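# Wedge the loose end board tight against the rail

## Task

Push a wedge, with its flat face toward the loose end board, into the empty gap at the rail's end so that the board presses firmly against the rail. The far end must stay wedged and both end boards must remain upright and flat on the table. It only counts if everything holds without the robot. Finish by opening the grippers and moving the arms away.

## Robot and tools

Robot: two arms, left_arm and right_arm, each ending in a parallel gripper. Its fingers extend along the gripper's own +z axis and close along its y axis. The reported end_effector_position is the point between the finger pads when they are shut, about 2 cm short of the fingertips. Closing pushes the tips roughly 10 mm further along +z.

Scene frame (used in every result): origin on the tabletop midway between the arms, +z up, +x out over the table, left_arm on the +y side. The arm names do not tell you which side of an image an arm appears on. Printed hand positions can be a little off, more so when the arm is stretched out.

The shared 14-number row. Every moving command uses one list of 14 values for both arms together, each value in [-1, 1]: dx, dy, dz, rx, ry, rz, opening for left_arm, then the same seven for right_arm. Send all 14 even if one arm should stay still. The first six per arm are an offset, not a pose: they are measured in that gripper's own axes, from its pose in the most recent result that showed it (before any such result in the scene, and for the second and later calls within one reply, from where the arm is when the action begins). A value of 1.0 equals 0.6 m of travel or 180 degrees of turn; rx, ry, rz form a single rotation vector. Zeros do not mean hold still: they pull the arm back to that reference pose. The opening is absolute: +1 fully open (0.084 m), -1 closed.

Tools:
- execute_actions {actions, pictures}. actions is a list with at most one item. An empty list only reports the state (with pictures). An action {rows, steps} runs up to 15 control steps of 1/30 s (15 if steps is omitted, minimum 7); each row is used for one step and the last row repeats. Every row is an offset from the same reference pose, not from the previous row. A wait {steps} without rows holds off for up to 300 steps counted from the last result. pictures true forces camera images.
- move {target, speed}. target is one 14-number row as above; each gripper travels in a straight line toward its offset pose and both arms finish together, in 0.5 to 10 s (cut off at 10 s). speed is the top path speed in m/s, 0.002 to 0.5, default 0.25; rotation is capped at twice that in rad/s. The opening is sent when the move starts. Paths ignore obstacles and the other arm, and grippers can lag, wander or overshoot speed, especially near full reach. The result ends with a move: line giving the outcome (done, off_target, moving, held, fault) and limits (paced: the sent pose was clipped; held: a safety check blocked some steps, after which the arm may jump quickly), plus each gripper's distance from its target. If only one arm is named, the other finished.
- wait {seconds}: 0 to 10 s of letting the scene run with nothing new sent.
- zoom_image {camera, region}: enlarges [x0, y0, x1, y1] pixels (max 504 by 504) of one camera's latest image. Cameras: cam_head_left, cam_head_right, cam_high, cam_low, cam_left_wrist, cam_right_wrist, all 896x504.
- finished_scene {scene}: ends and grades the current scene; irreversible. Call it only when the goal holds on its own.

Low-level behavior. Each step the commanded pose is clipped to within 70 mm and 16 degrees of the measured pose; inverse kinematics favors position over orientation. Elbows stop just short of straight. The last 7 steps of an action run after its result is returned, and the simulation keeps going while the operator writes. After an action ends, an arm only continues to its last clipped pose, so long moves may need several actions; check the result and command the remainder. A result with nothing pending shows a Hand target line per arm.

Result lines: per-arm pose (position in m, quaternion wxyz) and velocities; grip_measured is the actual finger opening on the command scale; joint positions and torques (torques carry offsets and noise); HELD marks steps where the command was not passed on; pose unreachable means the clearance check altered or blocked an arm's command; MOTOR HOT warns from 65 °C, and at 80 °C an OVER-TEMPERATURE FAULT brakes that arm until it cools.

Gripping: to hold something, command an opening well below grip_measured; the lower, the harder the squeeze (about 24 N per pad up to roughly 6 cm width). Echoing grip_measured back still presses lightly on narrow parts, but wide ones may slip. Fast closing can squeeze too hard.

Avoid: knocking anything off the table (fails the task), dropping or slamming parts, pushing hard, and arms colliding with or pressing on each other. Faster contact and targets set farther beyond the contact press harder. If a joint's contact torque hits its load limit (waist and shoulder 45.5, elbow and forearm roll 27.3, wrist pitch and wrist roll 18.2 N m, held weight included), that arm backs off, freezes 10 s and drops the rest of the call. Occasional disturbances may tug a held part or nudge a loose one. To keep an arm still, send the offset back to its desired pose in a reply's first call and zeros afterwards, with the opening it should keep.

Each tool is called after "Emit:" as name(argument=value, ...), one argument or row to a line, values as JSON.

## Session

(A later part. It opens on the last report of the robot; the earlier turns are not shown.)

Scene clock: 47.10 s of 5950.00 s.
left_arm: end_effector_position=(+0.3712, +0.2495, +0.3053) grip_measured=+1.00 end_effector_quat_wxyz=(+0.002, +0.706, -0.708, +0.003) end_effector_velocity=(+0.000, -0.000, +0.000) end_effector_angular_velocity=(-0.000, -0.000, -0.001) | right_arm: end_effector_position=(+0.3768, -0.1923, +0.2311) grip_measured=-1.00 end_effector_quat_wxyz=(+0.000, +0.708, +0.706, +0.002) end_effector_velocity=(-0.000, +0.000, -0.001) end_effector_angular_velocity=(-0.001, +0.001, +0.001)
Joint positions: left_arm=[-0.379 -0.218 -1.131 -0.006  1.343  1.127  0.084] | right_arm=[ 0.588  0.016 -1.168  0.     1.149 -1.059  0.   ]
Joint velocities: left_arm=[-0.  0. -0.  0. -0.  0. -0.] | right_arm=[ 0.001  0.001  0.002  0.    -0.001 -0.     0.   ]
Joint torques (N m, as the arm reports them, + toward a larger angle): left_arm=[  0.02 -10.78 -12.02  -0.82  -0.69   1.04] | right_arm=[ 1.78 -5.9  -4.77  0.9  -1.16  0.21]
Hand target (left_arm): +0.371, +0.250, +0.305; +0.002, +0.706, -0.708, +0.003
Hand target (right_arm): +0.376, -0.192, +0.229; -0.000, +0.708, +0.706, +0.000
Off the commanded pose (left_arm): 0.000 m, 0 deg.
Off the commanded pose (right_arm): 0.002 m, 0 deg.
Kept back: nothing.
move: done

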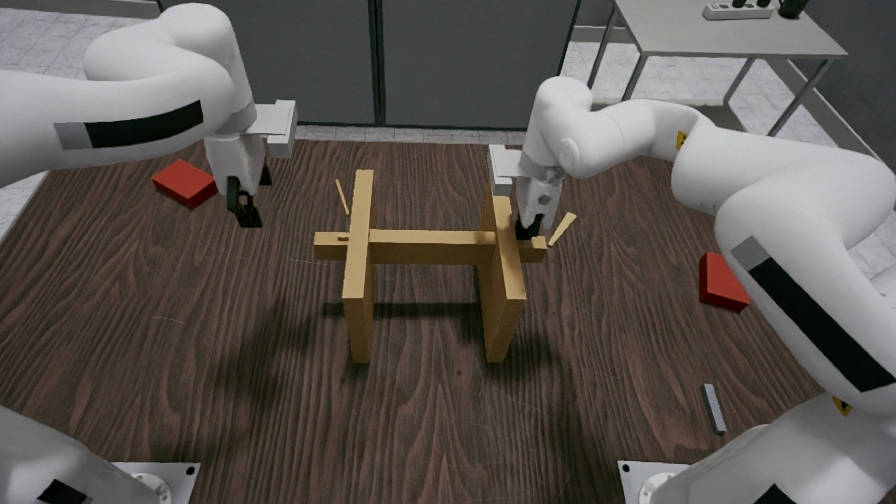

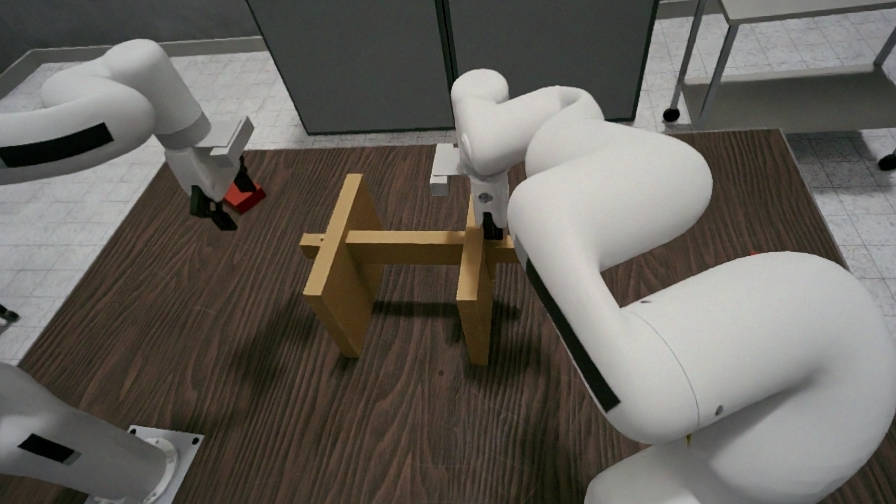

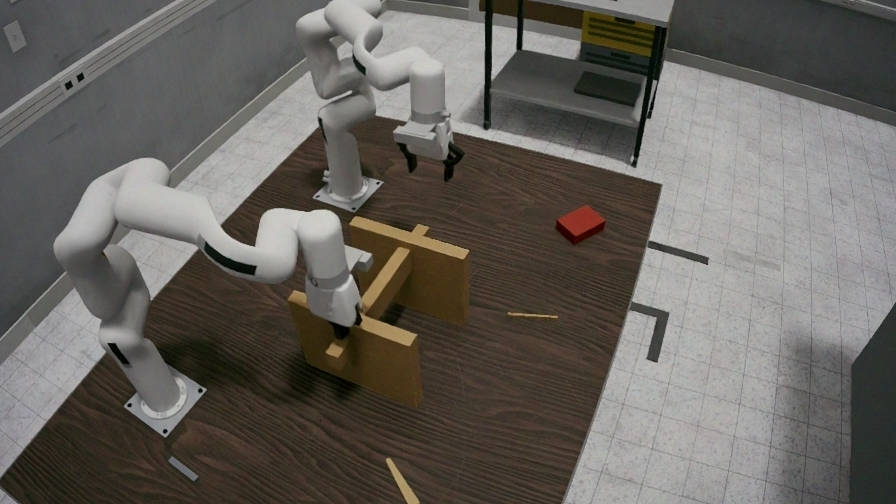

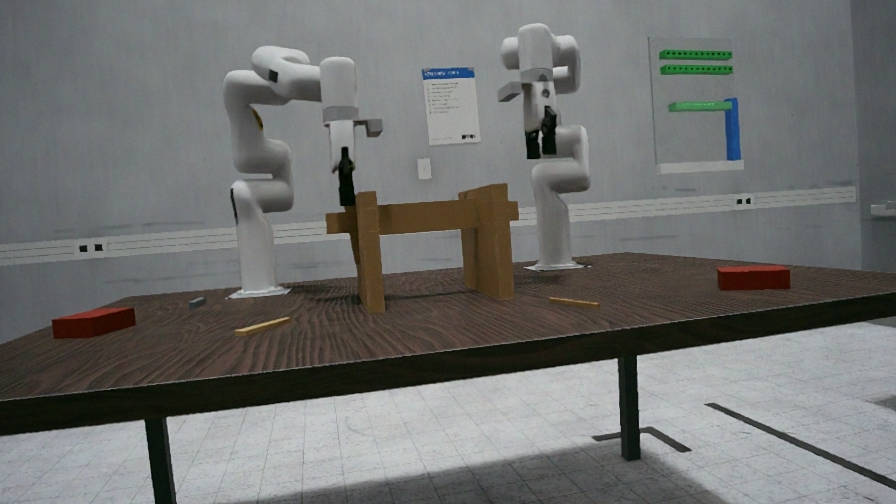

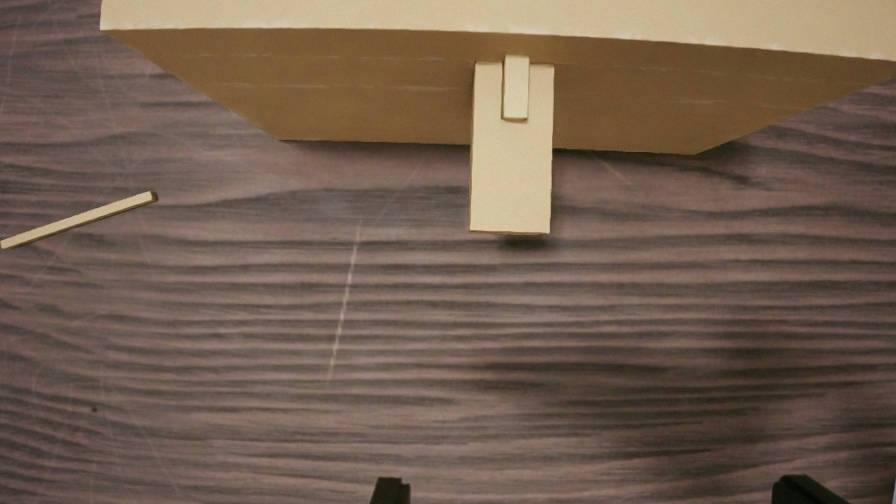

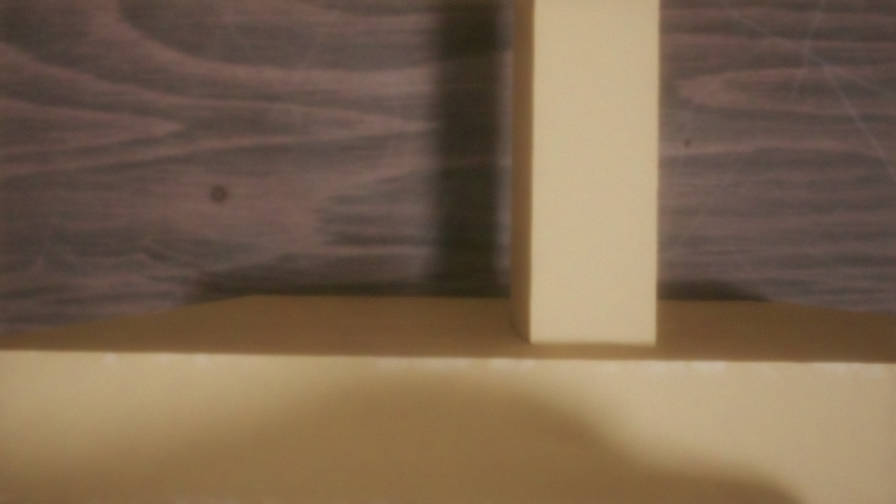

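Emit:
move(
  target=[0,0,0,0,0,0,1,0,0,0.0035,0,0,0,-1],
  speed=0.004,
)

Emit:
zoom_image(
  camera="cam_right_wrist",
  region=[490,290,670,380],
)

Emit:
zoom_image(
  camera="cam_low",
  region=[300,120,420,260],
)

Scene clock: 48.03 s of 5950.00 s.
left_arm: end_effector_position=(+0.3712, +0.2495, +0.3053) grip_measured=+1.00 end_effector_quat_wxyz=(+0.002, +0.706, -0.708, +0.003) end_effector_velocity=(-0.000, -0.000, +0.001) end_effector_angular_velocity=(-0.000, -0.000, -0.000) | right_arm: end_effector_position=(+0.3769, -0.1922, +0.2303) grip_measured=-1.00 end_effector_quat_wxyz=(+0.001, +0.708, +0.706, +0.003) end_effector_velocity=(-0.000, -0.000, +0.000) end_effector_angular_velocity=(+0.001, -0.002, -0.000)
Joint positions: left_arm=[-0.379 -0.218 -1.131 -0.006  1.343  1.127  0.084] | right_arm=[ 0.588  0.015 -1.164  0.     1.143 -1.059  0.   ]
Joint velocities: left_arm=[-0.    -0.001 -0.001 -0.     0.001  0.    -0.   ] | right_arm=[-0.    -0.003  0.003 -0.    -0.002 -0.     0.   ]
Joint torques (N m, as the arm reports them, + toward a larger angle): left_arm=[ -0.48 -10.27 -12.1   -0.84  -0.89   0.52] | right_arm=[ 2.07 -2.28 -3.02  1.   -1.74  0.03]
Hand target (left_arm): +0.371, +0.250, +0.305; +0.002, +0.706, -0.708, +0.003
Hand target (right_arm): +0.377, -0.192, +0.229; +0.000, +0.708, +0.706, +0.002
Off the commanded pose (left_arm): 0.000 m, 0 deg.
Off the commanded pose (right_arm): 0.001 m, 0 deg.
Kept back: nothing.
move: done

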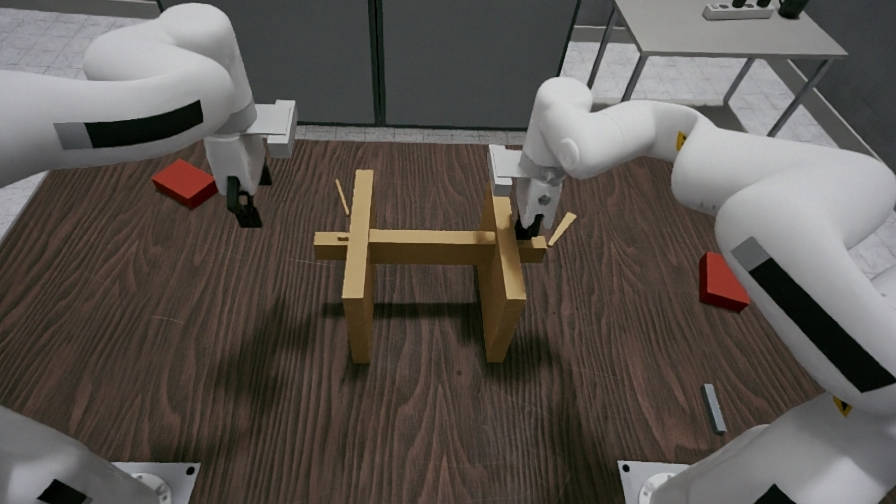

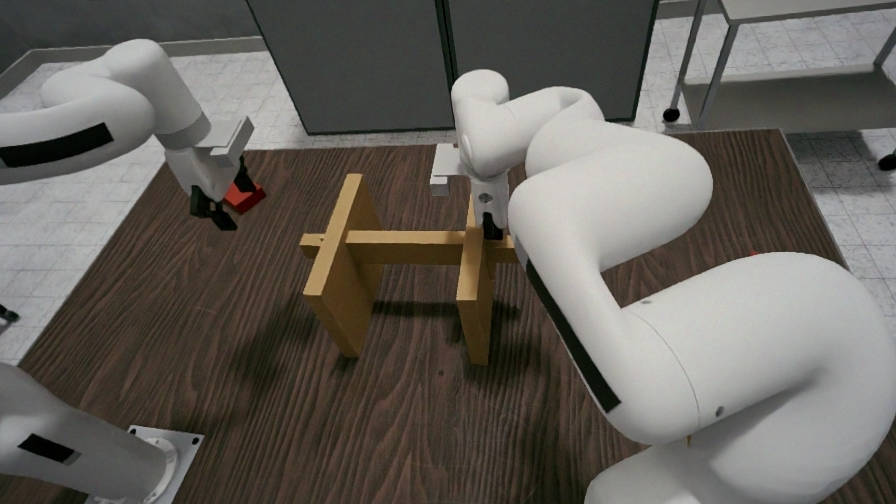

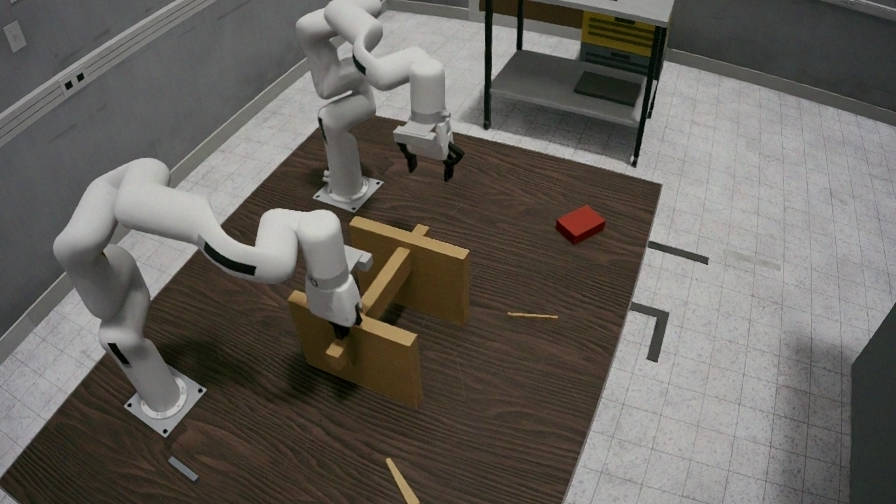

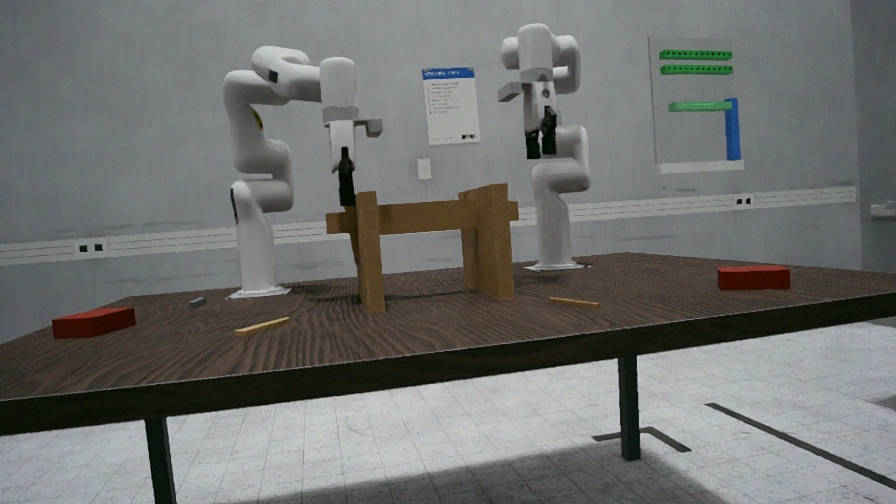

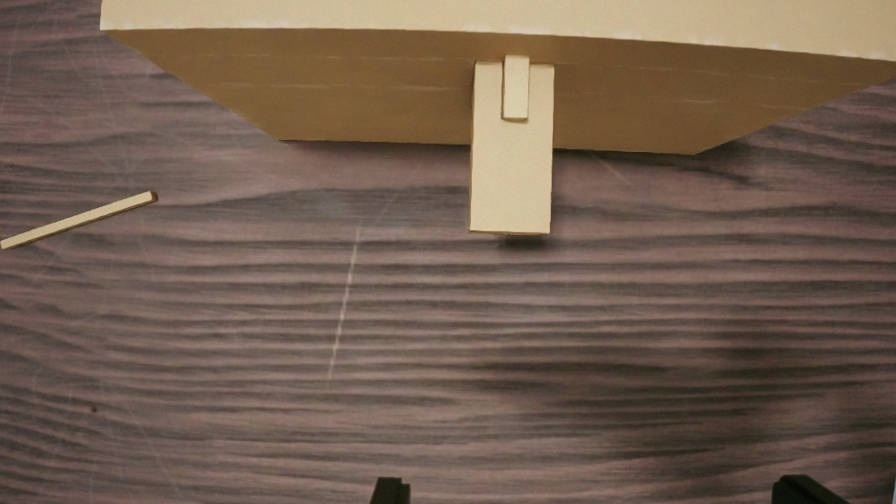

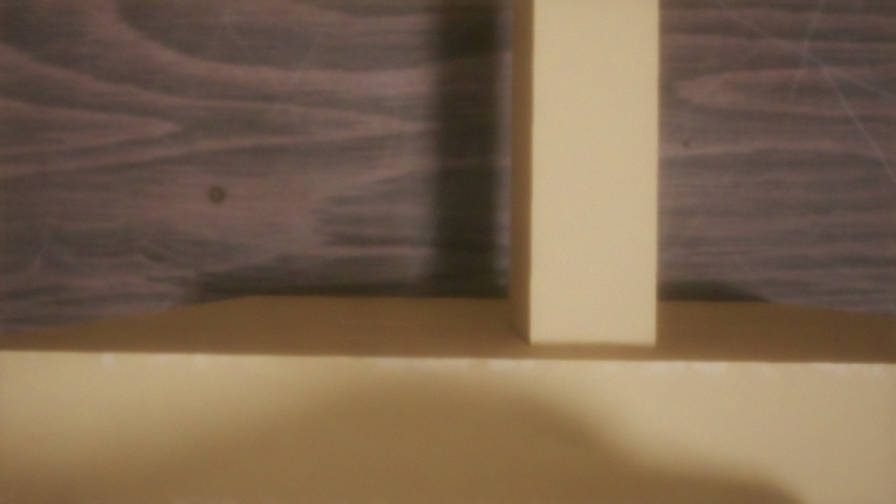

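Region (490, 290, 670, 380) of cam_right_wrist's 896x504 image, scaled by 2.800, with more detail than that image has.

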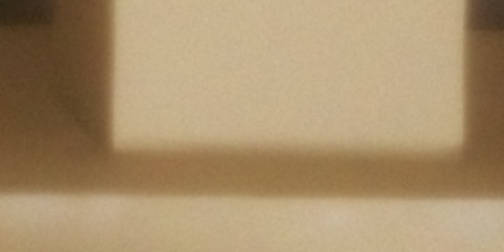

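Region (300, 120, 420, 260) of cam_low's 896x504 image, scaled by 3.600, with more detail than that image has; it fills the left 432 columns of this view, and the rest is white.

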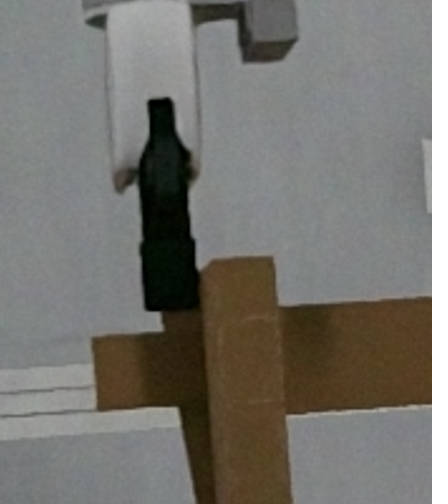

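The wedge is tight, so I'm retreating.

Emit:
move(
  target=[0,0,0,0,0,0,1,-0.004,0,-0.13,0,0,0,-1],
  speed=0.12,
)

Emit:
move(
  target=[0,0,0,0,0,0,1,-0.2,-0.2,-0.03,0,0,0,-1],
)

Emit:
zoom_image(
  camera="cam_low",
  region=[310,160,540,330],
)

Emit:
zoom_image(
  camera="cam_head_left",
  region=[300,160,570,380],
)

Scene clock: 49.27 s of 5950.00 s.
left_arm: end_effector_position=(+0.3712, +0.2495, +0.3053) grip_measured=+1.00 end_effector_quat_wxyz=(+0.002, +0.706, -0.708, +0.003) end_effector_velocity=(-0.000, +0.000, -0.000) end_effector_angular_velocity=(+0.000, +0.000, -0.000) | right_arm: end_effector_position=(+0.3762, -0.1949, +0.3075) grip_measured=-1.00 end_effector_quat_wxyz=(+0.001, +0.708, +0.706, +0.002) end_effector_velocity=(+0.001, +0.001, +0.003) end_effector_angular_velocity=(+0.003, -0.005, +0.000)
Joint positions: left_arm=[-0.379 -0.218 -1.131 -0.006  1.343  1.127  0.084] | right_arm=[ 0.584 -0.015 -1.352  0.     1.362 -1.064  0.   ]
Joint velocities: left_arm=[ 0.    -0.001  0.001 -0.    -0.     0.     0.   ] | right_arm=[ 0.    -0.001 -0.006 -0.     0.001 -0.     0.   ]
Joint torques (N m, as the arm reports them, + toward a larger angle): left_arm=[ -0.37 -10.8  -12.06  -0.52  -0.82   0.87] | right_arm=[  2.22 -17.64 -11.74   0.95  -0.58   0.06]
Hand target (left_arm): +0.371, +0.250, +0.305; +0.002, +0.706, -0.708, +0.003
Hand target (right_arm): +0.376, -0.195, +0.308; +0.001, +0.708, +0.706, +0.003
Off the commanded pose (left_arm): 0.000 m, 0 deg.
Off the commanded pose (right_arm): 0.001 m, 0 deg.
Kept back: nothing.
move: done

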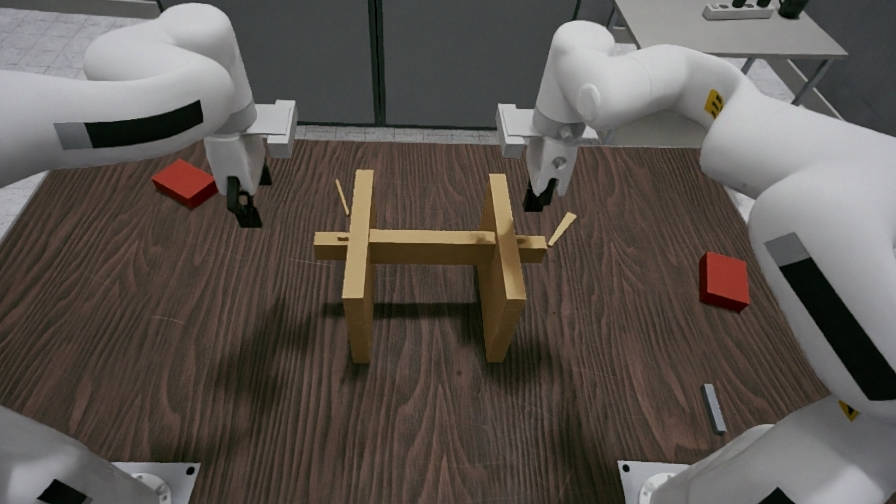

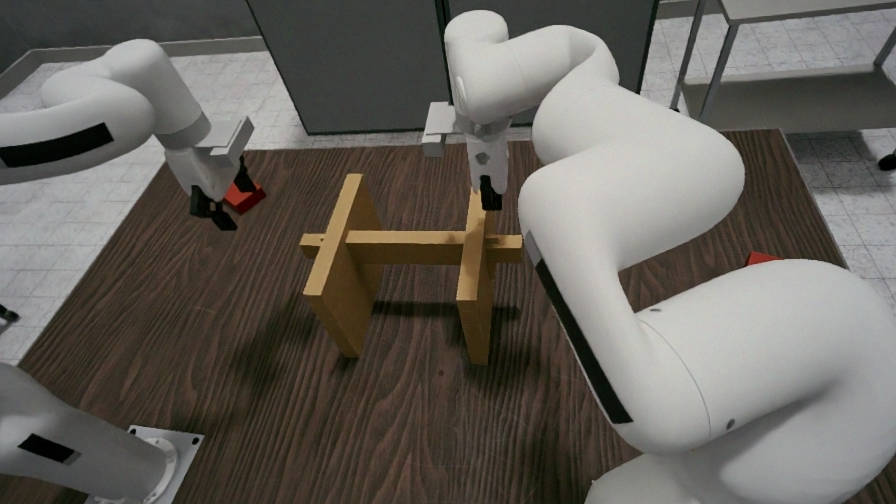

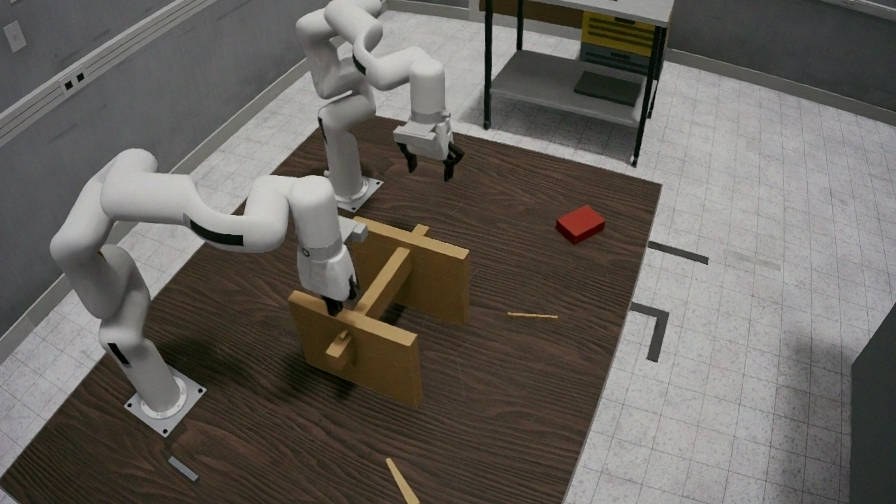

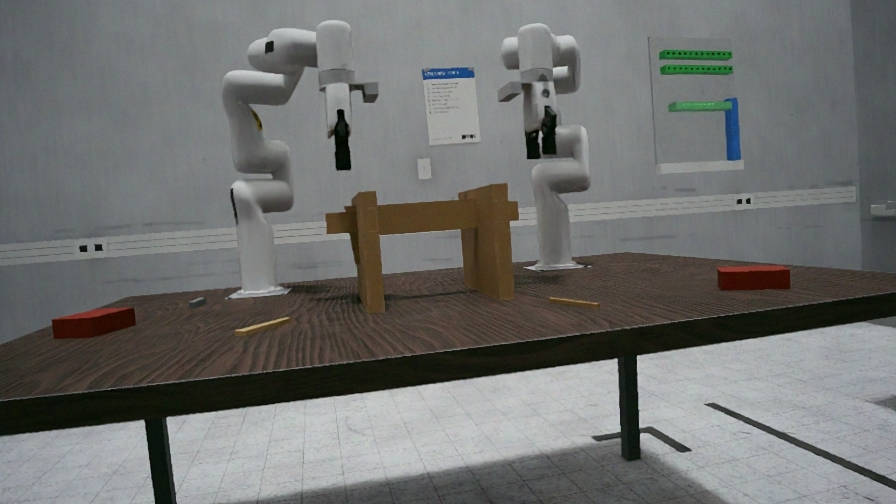

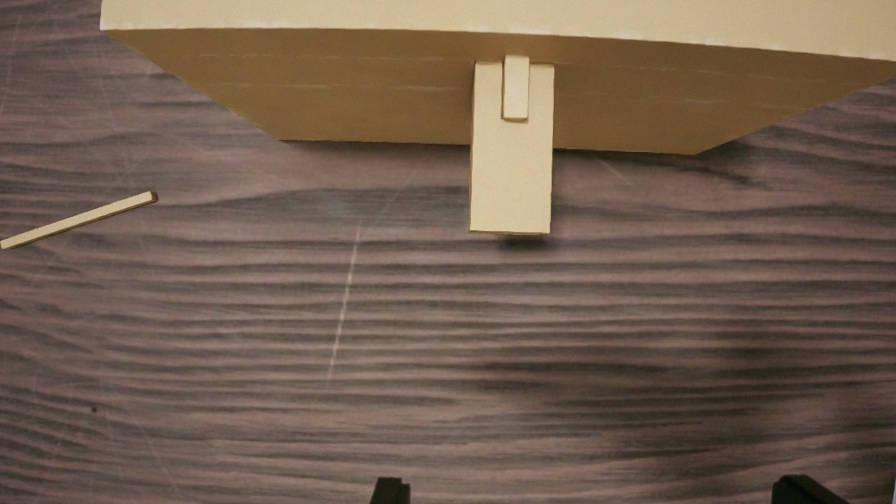

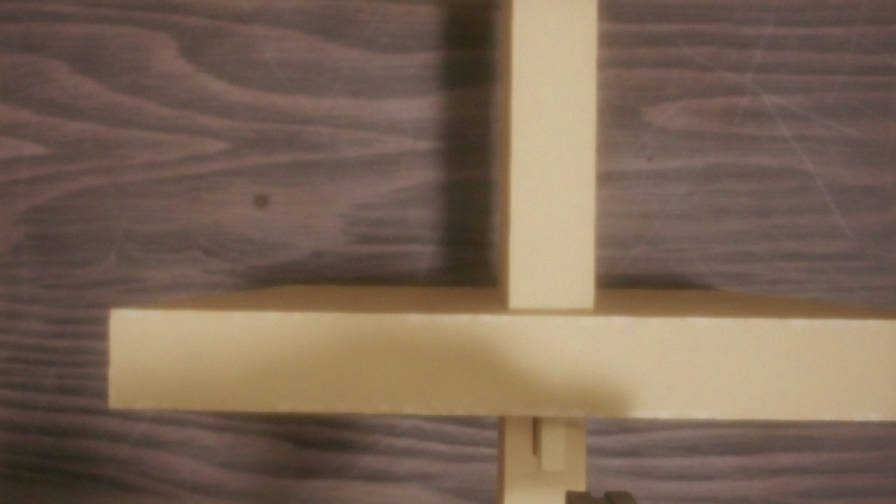

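Scene clock: 50.43 s of 5950.00 s.
left_arm: end_effector_position=(+0.3712, +0.2495, +0.3053) grip_measured=+1.00 end_effector_quat_wxyz=(+0.002, +0.706, -0.708, +0.003) end_effector_velocity=(-0.001, +0.000, -0.000) end_effector_angular_velocity=(+0.001, +0.002, -0.000) | right_arm: end_effector_position=(+0.2557, -0.3141, +0.3242) grip_measured=-1.00 end_effector_quat_wxyz=(+0.000, +0.708, +0.707, +0.002) end_effector_velocity=(-0.000, -0.001, +0.002) end_effector_angular_velocity=(+0.002, -0.005, -0.001)
Joint positions: left_arm=[-0.379 -0.218 -1.131 -0.006  1.343  1.127  0.084] | right_arm=[ 0.438 -0.569 -0.893  0.001  1.458 -1.209  0.   ]
Joint velocities: left_arm=[-0.    -0.     0.001  0.     0.001 -0.    -0.   ] | right_arm=[-0.002 -0.006  0.001  0.    -0.    -0.001  0.   ]
Joint torques (N m, as the arm reports them, + toward a larger angle): left_arm=[ -0.25 -10.64 -12.19  -1.03  -0.81   0.84] | right_arm=[  1.78  -8.06 -11.75   0.99  -0.67   0.09]
Hand target (left_arm): +0.371, +0.250, +0.305; +0.002, +0.706, -0.708, +0.003
Hand target (right_arm): +0.256, -0.314, +0.324; +0.001, +0.708, +0.707, +0.002
Off the commanded pose (left_arm): 0.000 m, 0 deg.
Off the commanded pose (right_arm): 0.001 m, 0 deg.
Kept back: nothing.
move: done

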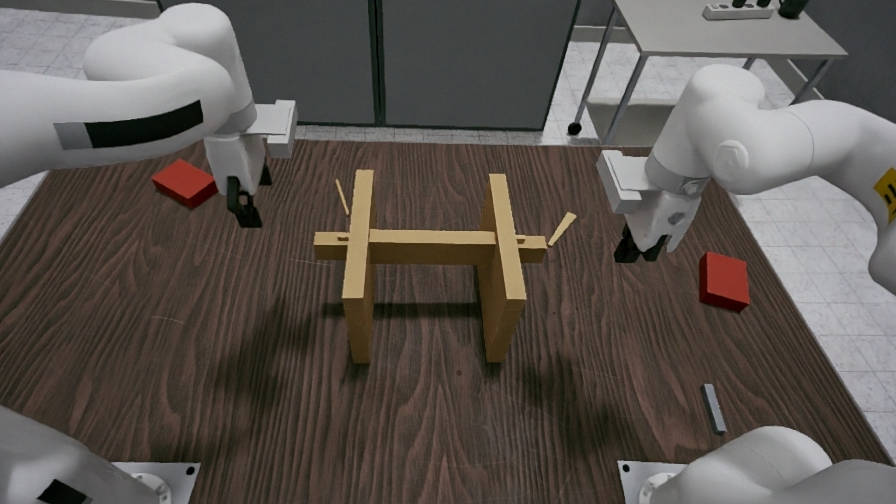

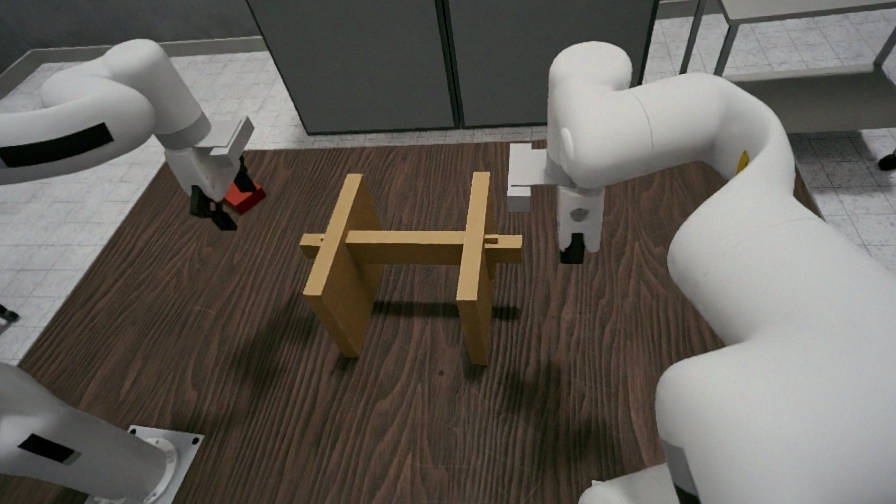

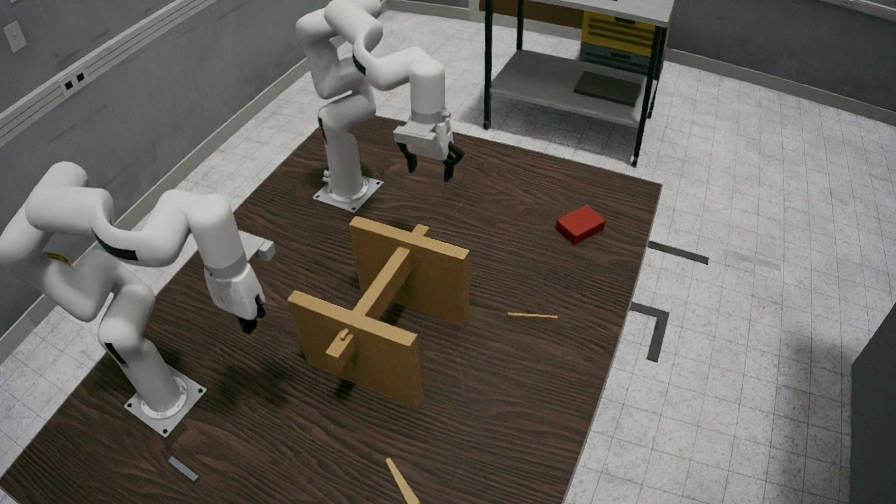

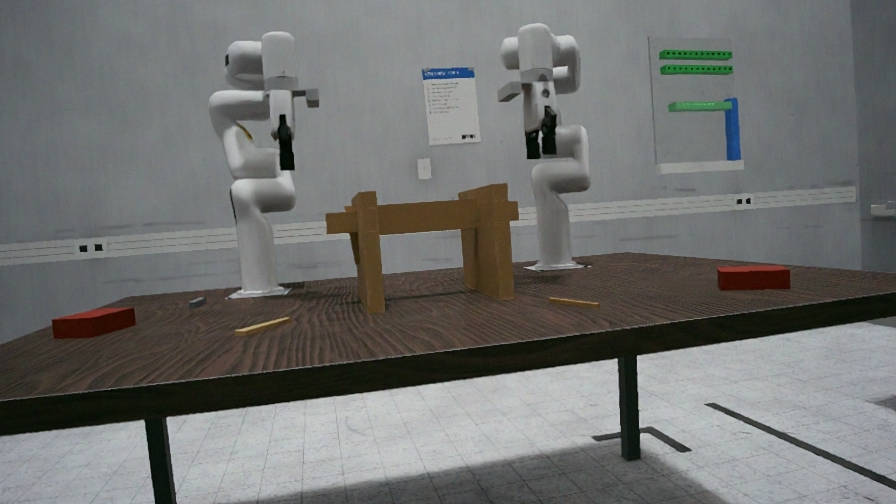

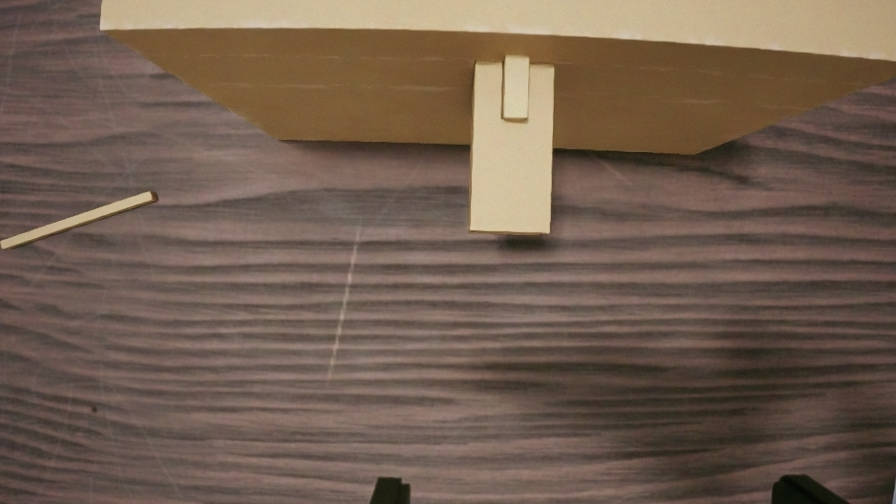

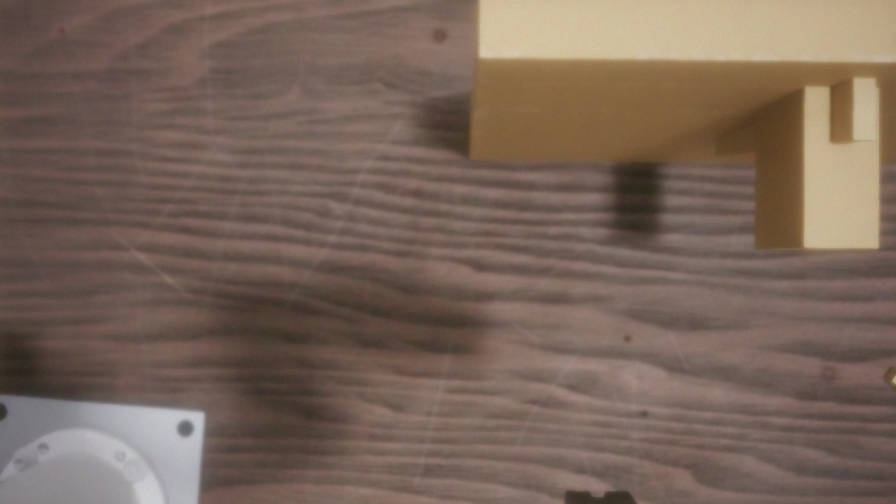

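Region (310, 160, 540, 330) of cam_low's 896x504 image, scaled by 2.191, with more detail than that image has; it fills the top 373 rows of this view, and the rest is white.

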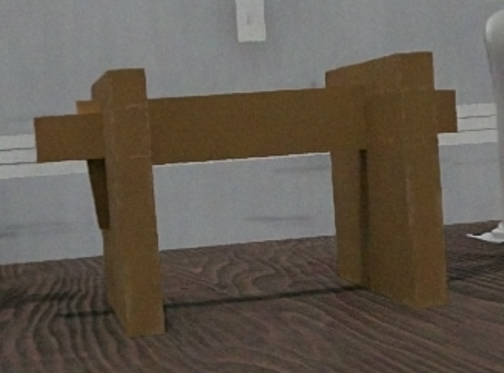

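Region (300, 160, 570, 380) of cam_head_left's 896x504 image, scaled by 1.867, with more detail than that image has; it fills the top 411 rows of this view, and the rest is white.

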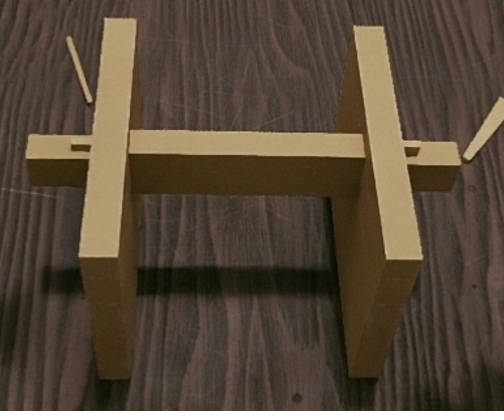

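Emit:
finished_scene(
  scene=2,
)

The scene is finished: the task was done.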